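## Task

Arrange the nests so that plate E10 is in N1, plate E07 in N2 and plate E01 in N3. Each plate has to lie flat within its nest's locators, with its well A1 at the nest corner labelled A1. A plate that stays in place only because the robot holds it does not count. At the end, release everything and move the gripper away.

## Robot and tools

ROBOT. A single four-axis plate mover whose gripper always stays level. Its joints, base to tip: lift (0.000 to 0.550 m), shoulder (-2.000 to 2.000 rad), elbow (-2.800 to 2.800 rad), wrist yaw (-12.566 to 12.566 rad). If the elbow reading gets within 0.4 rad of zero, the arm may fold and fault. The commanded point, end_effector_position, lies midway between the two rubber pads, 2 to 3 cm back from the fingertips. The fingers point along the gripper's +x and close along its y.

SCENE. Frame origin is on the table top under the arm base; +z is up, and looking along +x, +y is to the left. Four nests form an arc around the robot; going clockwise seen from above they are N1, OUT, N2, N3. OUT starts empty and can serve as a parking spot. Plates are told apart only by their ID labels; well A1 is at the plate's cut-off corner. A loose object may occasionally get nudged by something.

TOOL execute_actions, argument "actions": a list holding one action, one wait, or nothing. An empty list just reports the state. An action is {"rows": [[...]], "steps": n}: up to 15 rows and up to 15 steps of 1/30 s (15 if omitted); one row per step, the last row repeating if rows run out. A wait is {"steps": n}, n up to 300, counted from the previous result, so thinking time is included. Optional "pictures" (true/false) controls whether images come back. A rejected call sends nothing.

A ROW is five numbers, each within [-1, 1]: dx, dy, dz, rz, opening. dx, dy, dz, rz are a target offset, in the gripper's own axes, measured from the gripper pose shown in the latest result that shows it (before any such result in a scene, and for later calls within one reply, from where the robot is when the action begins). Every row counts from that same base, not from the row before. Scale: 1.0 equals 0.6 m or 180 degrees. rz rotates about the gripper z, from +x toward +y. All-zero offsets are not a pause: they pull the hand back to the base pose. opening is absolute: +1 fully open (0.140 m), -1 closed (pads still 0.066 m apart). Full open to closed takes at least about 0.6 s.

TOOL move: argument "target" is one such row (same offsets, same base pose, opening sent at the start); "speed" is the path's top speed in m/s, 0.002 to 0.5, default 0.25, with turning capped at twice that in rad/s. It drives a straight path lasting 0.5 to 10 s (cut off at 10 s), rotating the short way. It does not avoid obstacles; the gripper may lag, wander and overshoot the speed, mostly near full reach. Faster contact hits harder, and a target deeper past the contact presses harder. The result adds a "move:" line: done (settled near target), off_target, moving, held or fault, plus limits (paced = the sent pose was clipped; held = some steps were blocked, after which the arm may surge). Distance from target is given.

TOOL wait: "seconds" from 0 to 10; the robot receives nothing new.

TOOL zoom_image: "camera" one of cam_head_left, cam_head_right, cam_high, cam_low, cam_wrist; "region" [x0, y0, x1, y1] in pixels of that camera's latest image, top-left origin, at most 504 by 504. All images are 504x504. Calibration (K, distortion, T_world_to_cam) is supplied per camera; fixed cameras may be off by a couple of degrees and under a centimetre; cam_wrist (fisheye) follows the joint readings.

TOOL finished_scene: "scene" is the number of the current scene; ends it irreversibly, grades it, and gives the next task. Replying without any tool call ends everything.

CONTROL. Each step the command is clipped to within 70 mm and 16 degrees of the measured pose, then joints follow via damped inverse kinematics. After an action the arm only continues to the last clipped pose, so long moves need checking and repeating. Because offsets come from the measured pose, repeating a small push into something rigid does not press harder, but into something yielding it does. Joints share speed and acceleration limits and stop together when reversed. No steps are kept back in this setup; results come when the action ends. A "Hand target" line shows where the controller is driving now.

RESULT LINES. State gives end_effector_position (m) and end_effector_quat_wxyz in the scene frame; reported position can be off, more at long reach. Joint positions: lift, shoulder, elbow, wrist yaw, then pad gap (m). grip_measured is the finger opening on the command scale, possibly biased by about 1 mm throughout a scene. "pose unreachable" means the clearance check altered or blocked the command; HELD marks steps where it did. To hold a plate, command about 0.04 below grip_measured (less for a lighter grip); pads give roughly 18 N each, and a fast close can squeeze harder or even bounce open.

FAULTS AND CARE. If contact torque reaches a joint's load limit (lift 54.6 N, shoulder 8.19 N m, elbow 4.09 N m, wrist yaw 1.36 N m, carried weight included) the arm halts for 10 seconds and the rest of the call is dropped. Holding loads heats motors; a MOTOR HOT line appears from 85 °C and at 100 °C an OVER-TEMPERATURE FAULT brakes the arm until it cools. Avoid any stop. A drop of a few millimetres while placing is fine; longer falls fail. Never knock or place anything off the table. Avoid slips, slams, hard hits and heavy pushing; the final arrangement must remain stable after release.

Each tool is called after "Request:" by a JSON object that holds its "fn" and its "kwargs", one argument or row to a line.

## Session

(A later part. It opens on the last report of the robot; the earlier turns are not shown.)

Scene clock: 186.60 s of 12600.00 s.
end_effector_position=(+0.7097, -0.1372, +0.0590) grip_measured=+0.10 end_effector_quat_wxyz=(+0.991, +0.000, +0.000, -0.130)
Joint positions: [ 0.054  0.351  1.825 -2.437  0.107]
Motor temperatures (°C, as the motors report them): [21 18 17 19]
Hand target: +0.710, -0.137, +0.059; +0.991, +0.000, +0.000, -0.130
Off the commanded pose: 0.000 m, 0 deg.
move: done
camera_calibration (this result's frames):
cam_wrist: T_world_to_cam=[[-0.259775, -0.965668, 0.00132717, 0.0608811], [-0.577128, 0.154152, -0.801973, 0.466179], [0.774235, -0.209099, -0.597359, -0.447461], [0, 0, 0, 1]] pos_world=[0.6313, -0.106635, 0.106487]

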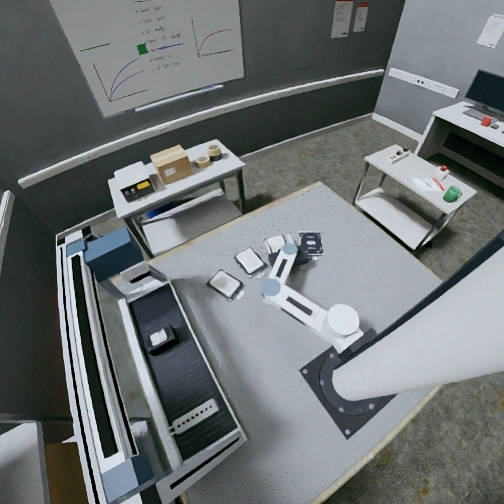

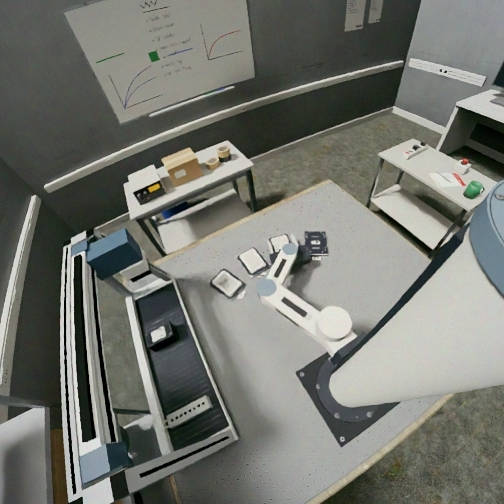

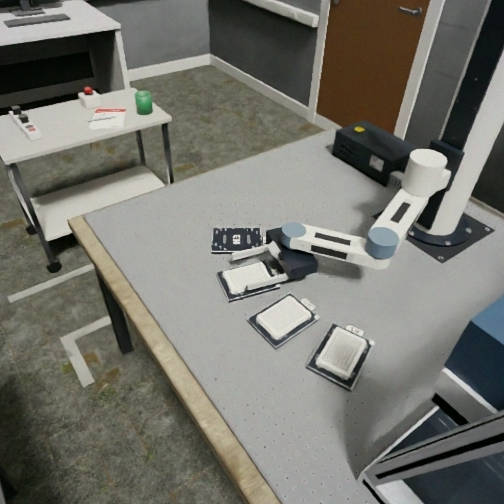

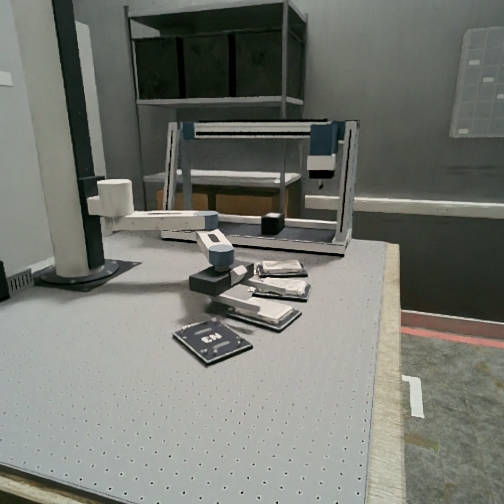

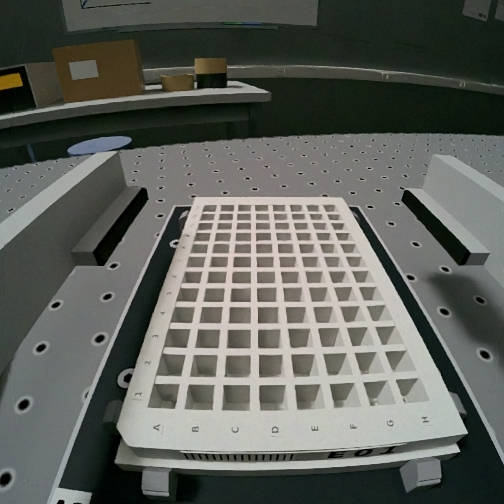

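Request:
{"fn": "move", "kwargs": {
  "target": [0.0007,0.0009,-0.05,0,0.1],
  "speed": 0.08
}}

Request:
{"fn": "move", "kwargs": {
  "target": [0,0,0,0,-0.41]
}}

Request:
{"fn": "move", "kwargs": {
  "target": [0,0,0,0,-0.51]
}}

Request:
{"fn": "move", "kwargs": {
  "target": [0,0,0.05,0,-0.51],
  "speed": 0.1
}}

Scene clock: 196.07 s of 12600.00 s.
end_effector_position=(+0.7102, -0.1368, +0.0290) grip_measured=+0.10 end_effector_quat_wxyz=(+0.991, +0.000, +0.000, -0.130)
Joint positions: [ 0.024  0.351  1.827 -2.44   0.107]
Motor temperatures (°C, as the motors report them): [21 18 17 19]
Hand target: +0.710, -0.137, +0.029; +0.991, +0.000, +0.000, -0.130
Off the commanded pose: 0.000 m, 0 deg.
After step 90, 5.73 s passed at rest.
move: done
camera_calibration (this result's frames):
cam_wrist: T_world_to_cam=[[-0.259672, -0.965696, 0.00132717, 0.0613479], [-0.577145, 0.15409, -0.801973, 0.44233], [0.774257, -0.209016, -0.597359, -0.465731], [0, 0, 0, 1]] pos_world=[0.631815, -0.10626, 0.0764465]

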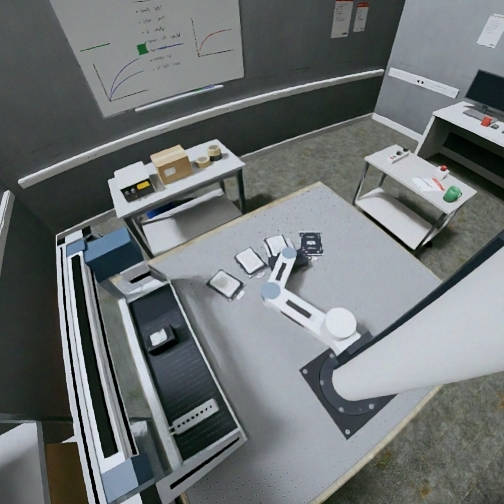

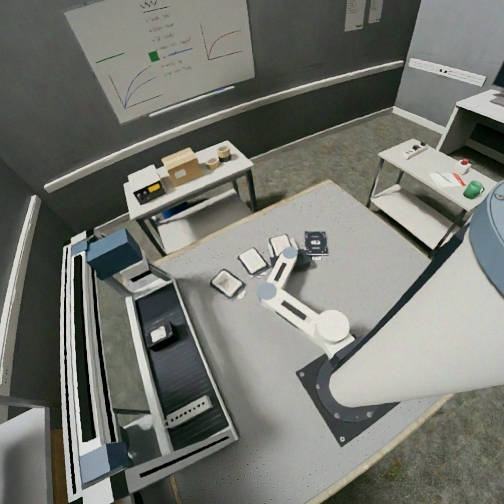

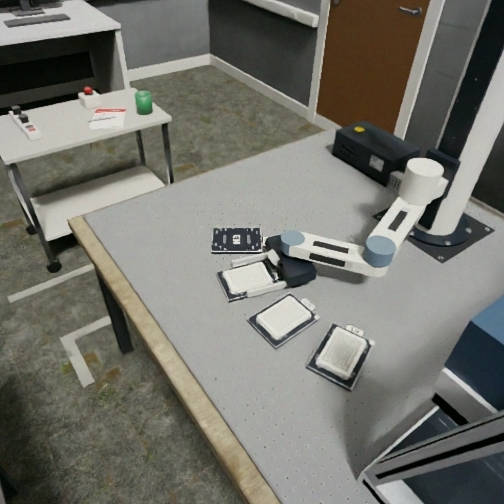

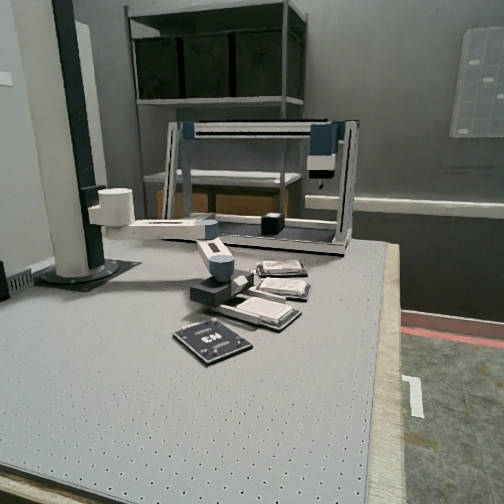

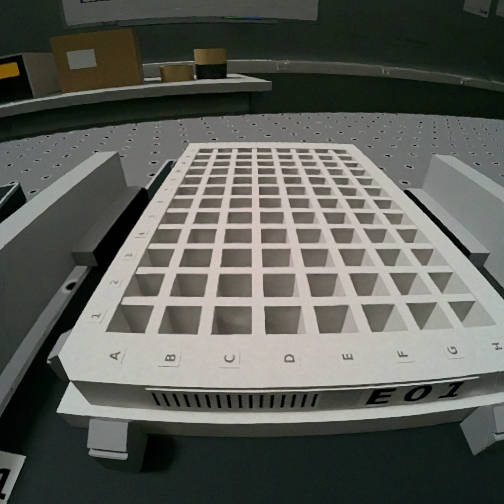

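Scene clock: 196.57 s of 12600.00 s.
end_effector_position=(+0.7102, -0.1368, +0.0290) grip_measured=-0.41 end_effector_quat_wxyz=(+0.991, +0.000, +0.000, -0.130)
Joint positions: [ 0.024  0.351  1.827 -2.44   0.088]
Motor temperatures (°C, as the motors report them): [21 18 17 19]
Hand target: +0.710, -0.137, +0.029; +0.991, +0.000, +0.000, -0.130
Off the commanded pose: 0.000 m, 0 deg.
move: done
camera_calibration (this result's frames):
cam_wrist: T_world_to_cam=[[-0.259673, -0.965696, 0.00132717, 0.0613487], [-0.577145, 0.154091, -0.801973, 0.44233], [0.774257, -0.209017, -0.597359, -0.465731], [0, 0, 0, 1]] pos_world=[0.631815, -0.10626, 0.0764465]

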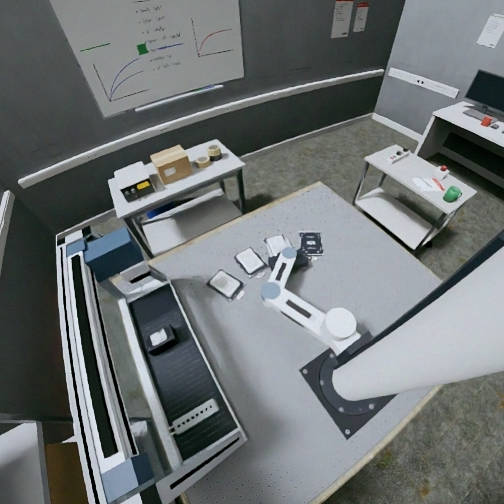

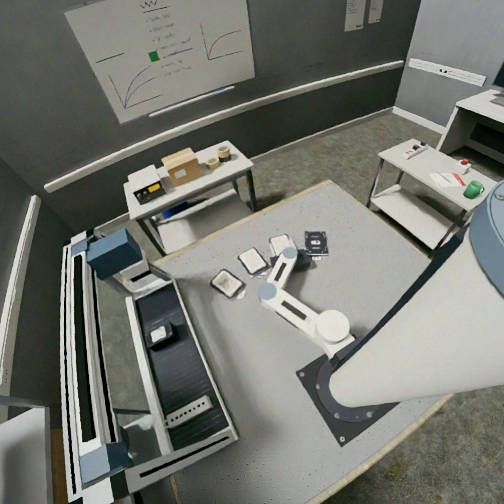

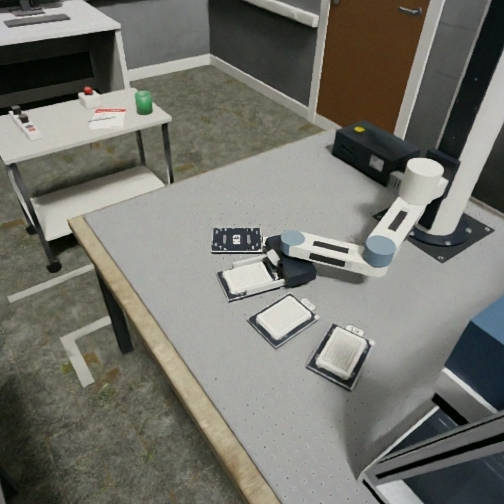

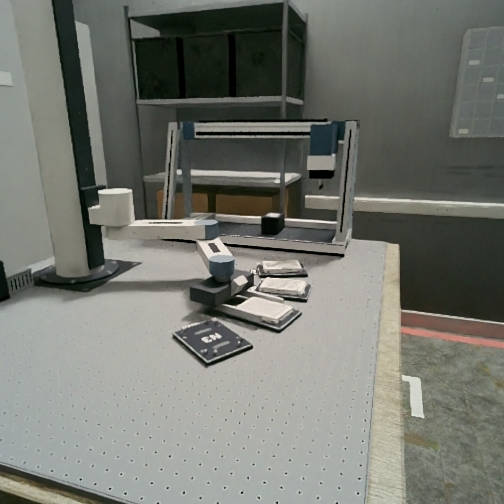

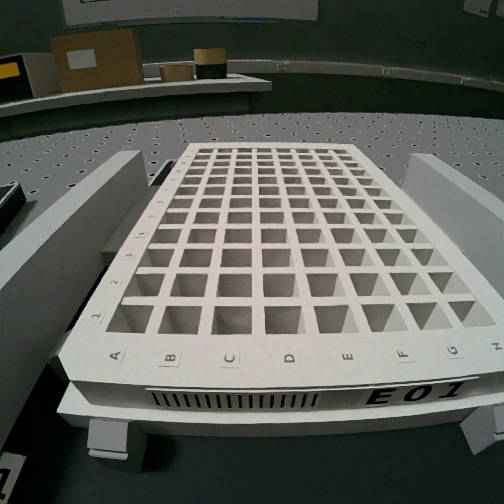

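Scene clock: 197.07 s of 12600.00 s.
end_effector_position=(+0.7102, -0.1368, +0.0290) grip_measured=-0.46 end_effector_quat_wxyz=(+0.991, +0.000, +0.000, -0.130)
Joint positions: [ 0.024  0.351  1.827 -2.44   0.086]
Motor temperatures (°C, as the motors report them): [21 18 17 19]
Hand target: +0.710, -0.137, +0.029; +0.991, +0.000, +0.000, -0.130
Off the commanded pose: 0.000 m, 0 deg.
move: done
camera_calibration (this result's frames):
cam_wrist: T_world_to_cam=[[-0.259661, -0.965699, 0.00132717, 0.0613404], [-0.577146, 0.154084, -0.801973, 0.44233], [0.77426, -0.209007, -0.597359, -0.465731], [0, 0, 0, 1]] pos_world=[0.631814, -0.106261, 0.0764465]

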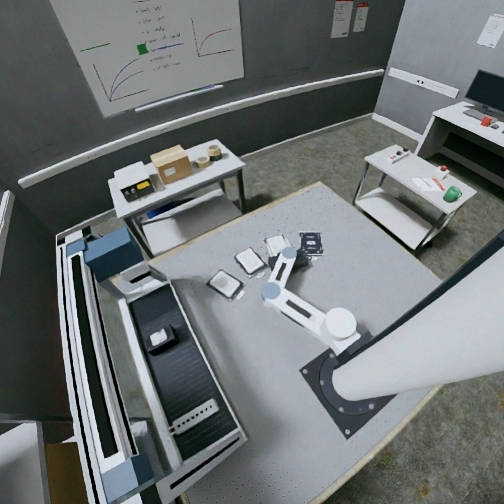

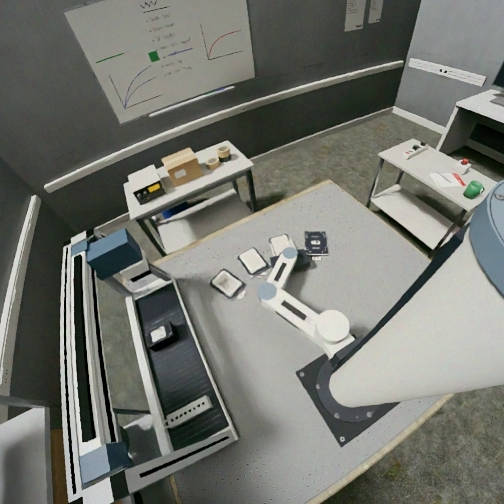

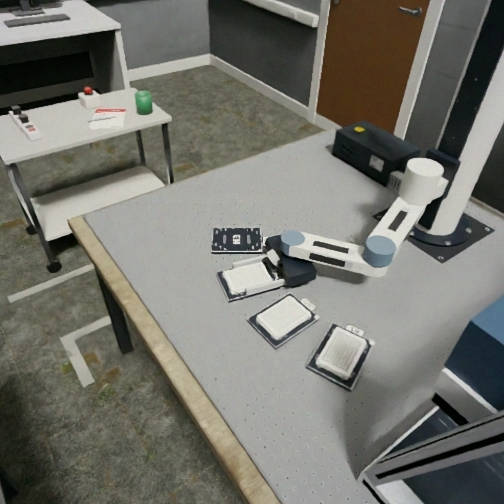

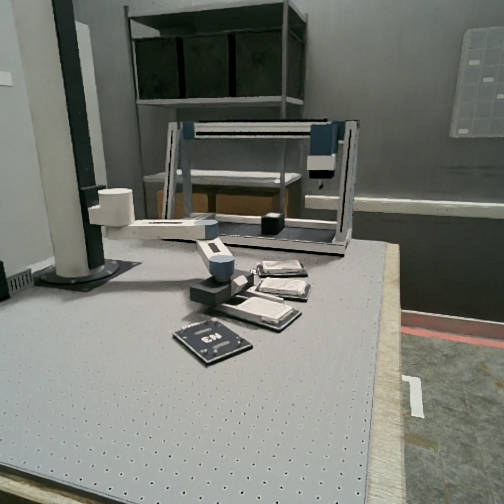

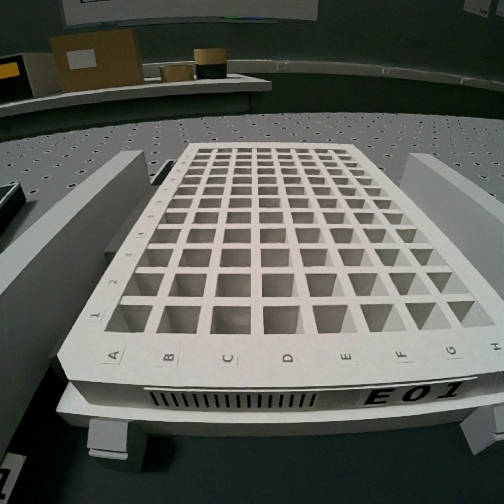

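Scene clock: 197.77 s of 12600.00 s.
end_effector_position=(+0.7102, -0.1368, +0.0590) grip_measured=-0.46 end_effector_quat_wxyz=(+0.991, +0.000, +0.000, -0.130)
Joint positions: [ 0.054  0.351  1.827 -2.44   0.086]
Motor temperatures (°C, as the motors report them): [21 18 17 19]
Hand target: +0.710, -0.137, +0.059; +0.991, +0.000, +0.000, -0.130
Off the commanded pose: 0.000 m, 0 deg.
move: done
camera_calibration (this result's frames):
cam_wrist: T_world_to_cam=[[-0.259636, -0.965706, 0.00132717, 0.0612903], [-0.57715, 0.154069, -0.801973, 0.466415], [0.774265, -0.208987, -0.597359, -0.447798], [0, 0, 0, 1]] pos_world=[0.631819, -0.106255, 0.106475]

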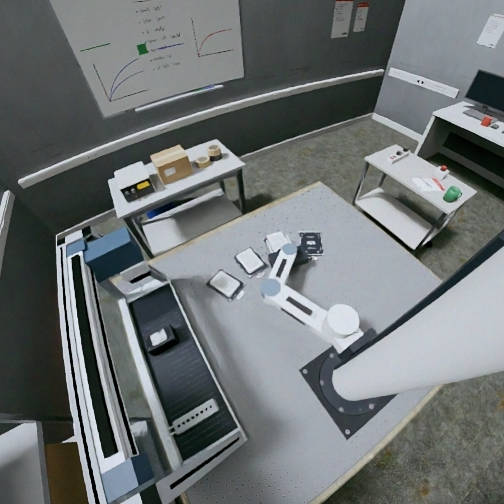

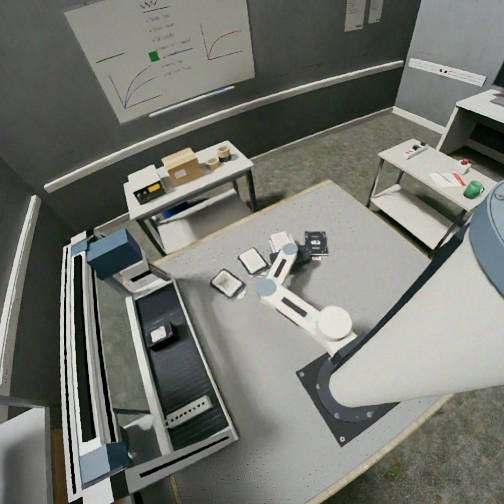

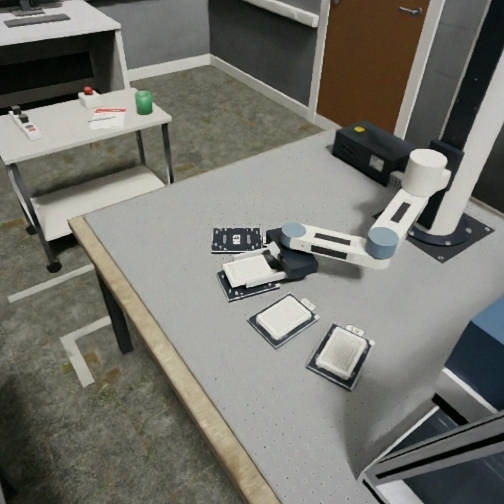

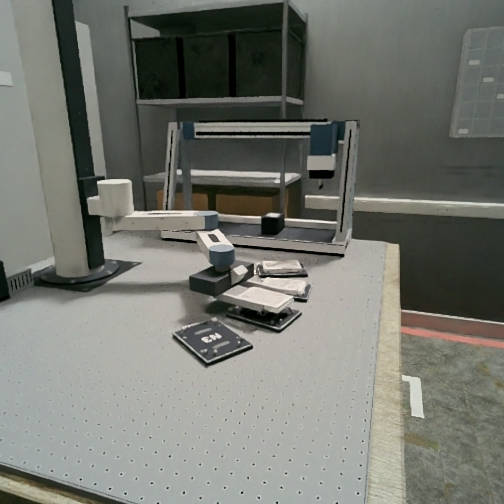

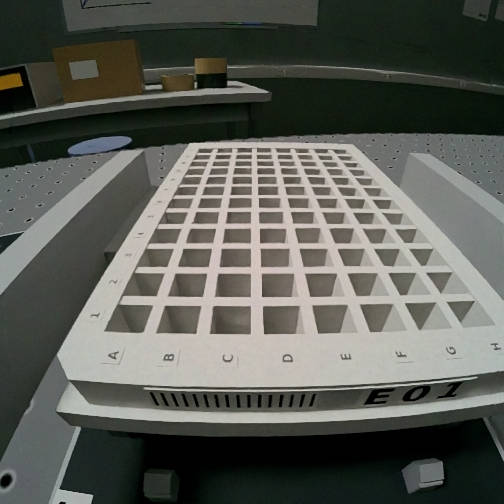

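Request:
{"fn": "move", "kwargs": {
  "target": [-0.0501,-0.3067,0,-0.11,-0.51]
}}

Request:
{"fn": "move", "kwargs": {
  "target": [0,0,-0.028,0,-0.51],
  "speed": 0.1
}}

Request:
{"fn": "move", "kwargs": {
  "target": [0,0,-0.021,0,-0.51],
  "speed": 0.025
}}

Scene clock: 204.73 s of 12600.00 s.
end_effector_position=(+0.6335, -0.3069, +0.0590) grip_measured=-0.46 end_effector_quat_wxyz=(+0.954, +0.000, +0.000, -0.299)
Joint positions: [ 0.054  0.016  1.823 -2.446  0.086]
Motor temperatures (°C, as the motors report them): [21 18 17 19]
Hand target: +0.634, -0.307, +0.059; +0.954, +0.000, +0.000, -0.299
Off the commanded pose: 0.000 m, 0 deg.
After step 90, 2.83 s passed at rest.
move: done
camera_calibration (this result's frames):
cam_wrist: T_world_to_cam=[[-0.571709, -0.820455, 0.00132717, 0.11936], [-0.490716, 0.340643, -0.801973, 0.450833], [0.657531, -0.459146, -0.597359, -0.426751], [0, 0, 0, 1]] pos_world=[0.570072, -0.251585, 0.106473]

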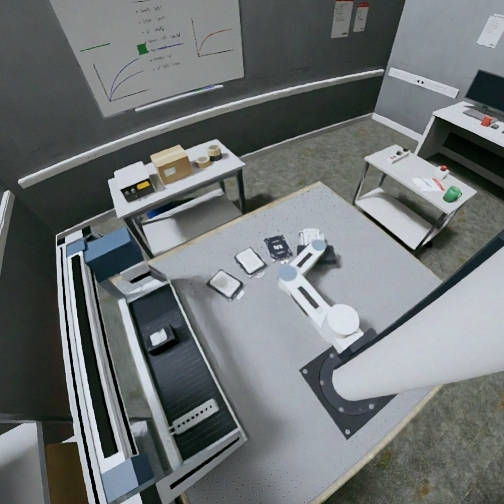

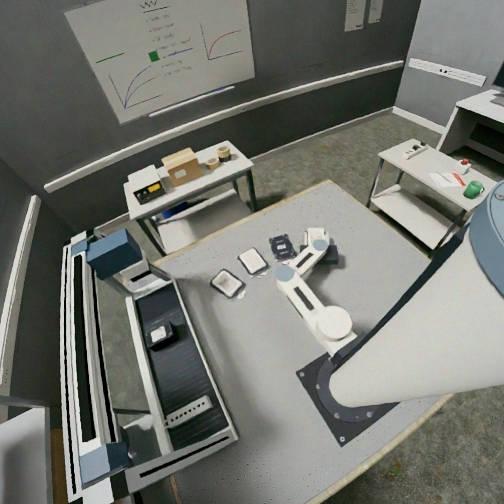

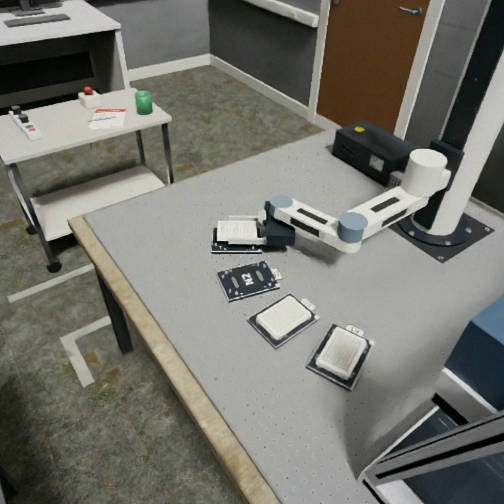

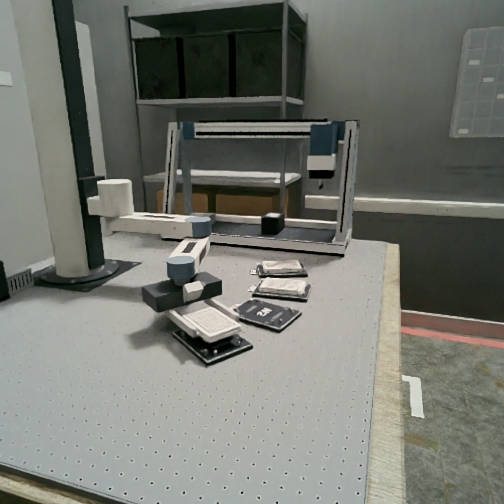

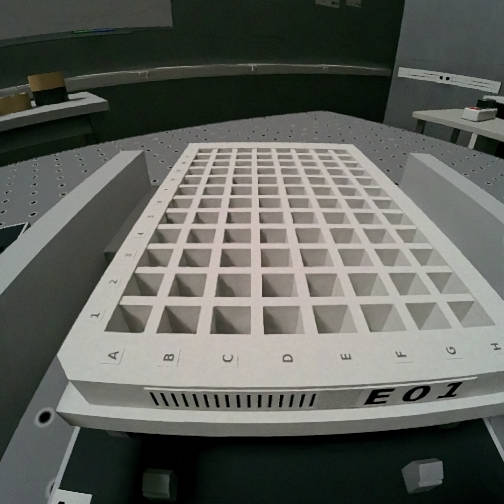

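Scene clock: 205.43 s of 12600.00 s.
end_effector_position=(+0.6334, -0.3069, +0.0421) grip_measured=-0.46 end_effector_quat_wxyz=(+0.954, +0.000, +0.000, -0.299)
Joint positions: [ 0.037  0.016  1.823 -2.446  0.086]
Motor temperatures (°C, as the motors report them): [21 18 17 19]
Hand target: +0.633, -0.307, +0.042; +0.954, +0.000, +0.000, -0.299
Off the commanded pose: 0.000 m, 0 deg.
move: done
camera_calibration (this result's frames):
cam_wrist: T_world_to_cam=[[-0.571735, -0.820437, 0.00132717, 0.119389], [-0.490705, 0.340659, -0.801973, 0.437314], [0.657516, -0.459167, -0.597359, -0.436815], [0, 0, 0, 1]] pos_world=[0.570064, -0.251596, 0.08962]

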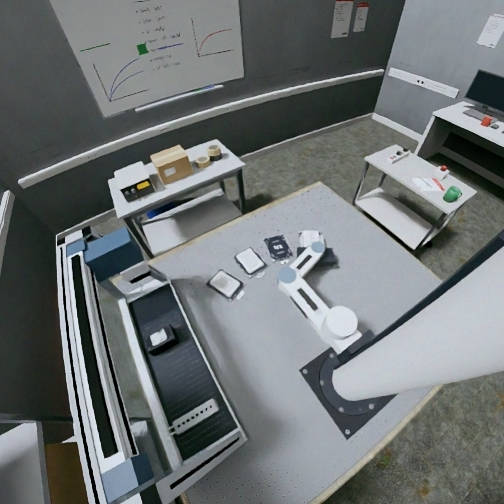

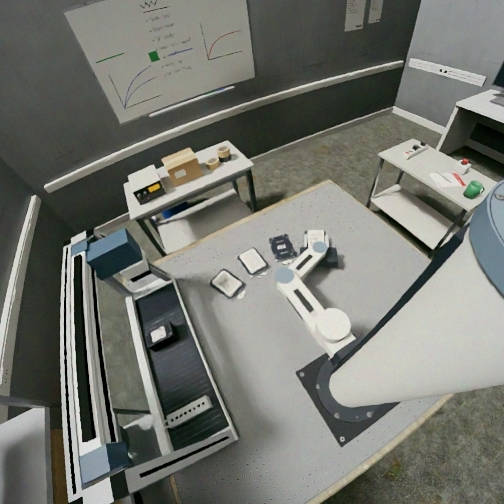

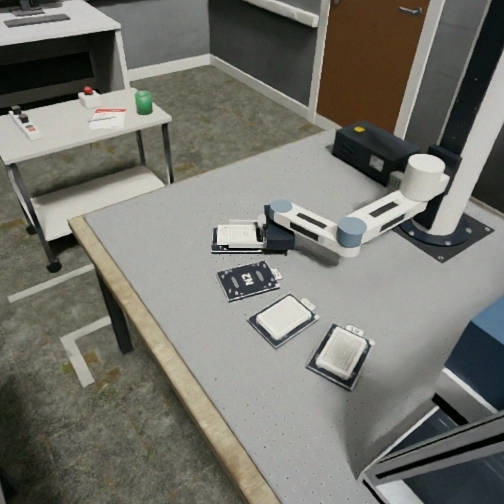

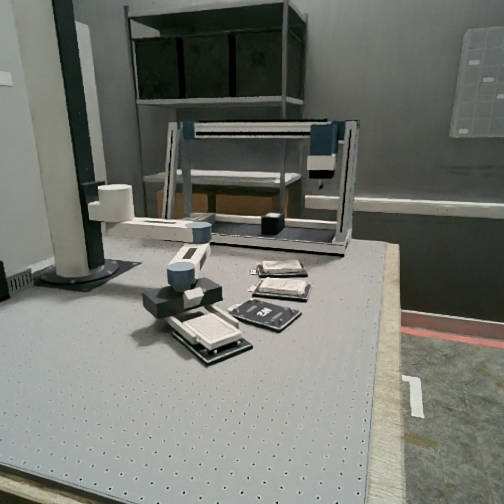

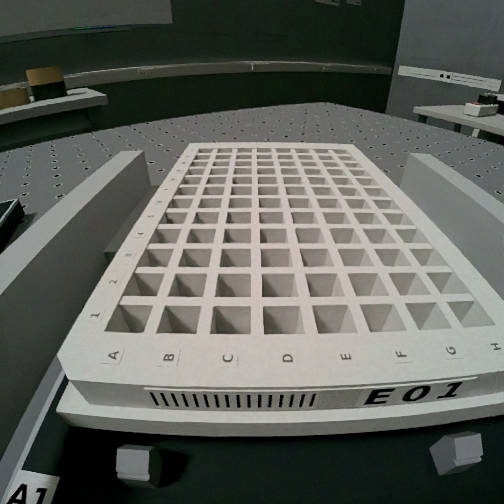

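Scene clock: 206.17 s of 12600.00 s.
end_effector_position=(+0.6334, -0.3069, +0.0295) grip_measured=-0.46 end_effector_quat_wxyz=(+0.954, +0.000, +0.000, -0.299)
Joint positions: [ 0.024  0.016  1.823 -2.446  0.086]
Motor temperatures (°C, as the motors report them): [21 18 17 19]
Hand target: +0.633, -0.307, +0.030; +0.954, +0.000, +0.000, -0.299
Off the commanded pose: 0.000 m, 0 deg.
move: done
camera_calibration (this result's frames):
cam_wrist: T_world_to_cam=[[-0.571742, -0.820433, 0.00132717, 0.119408], [-0.490702, 0.340663, -0.801973, 0.427166], [0.657512, -0.459172, -0.597359, -0.444372], [0, 0, 0, 1]] pos_world=[0.570062, -0.251596, 0.0769668]

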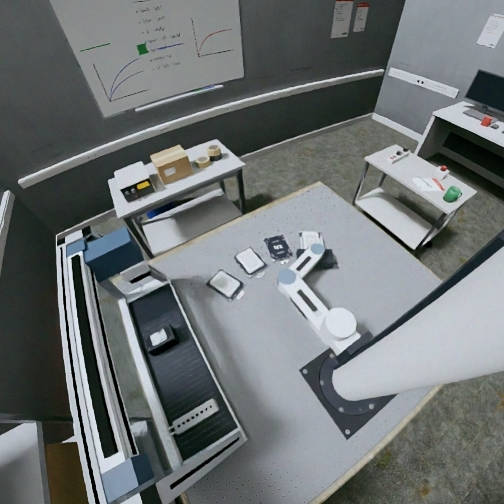

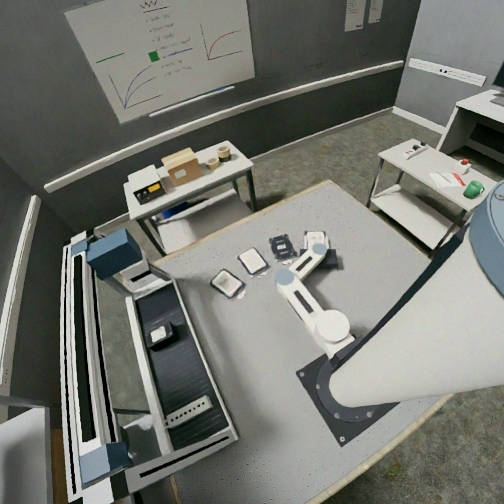

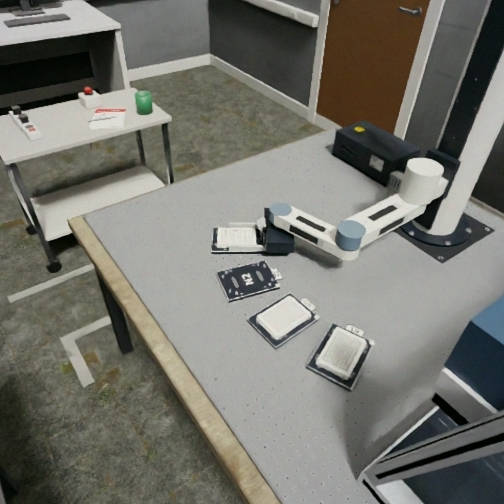

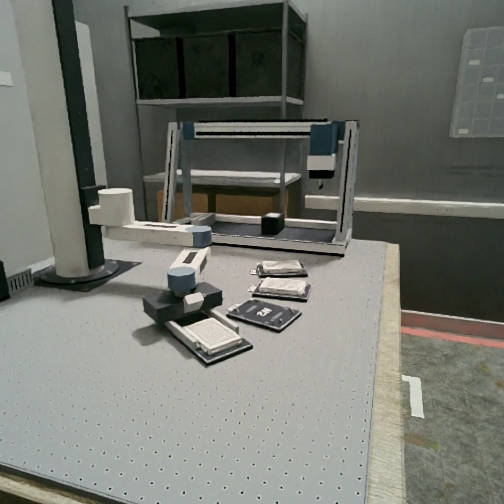

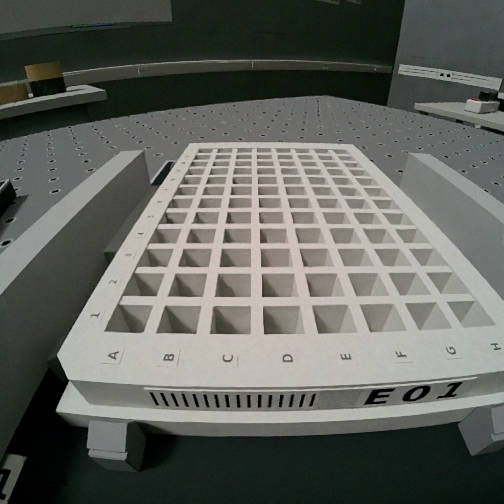

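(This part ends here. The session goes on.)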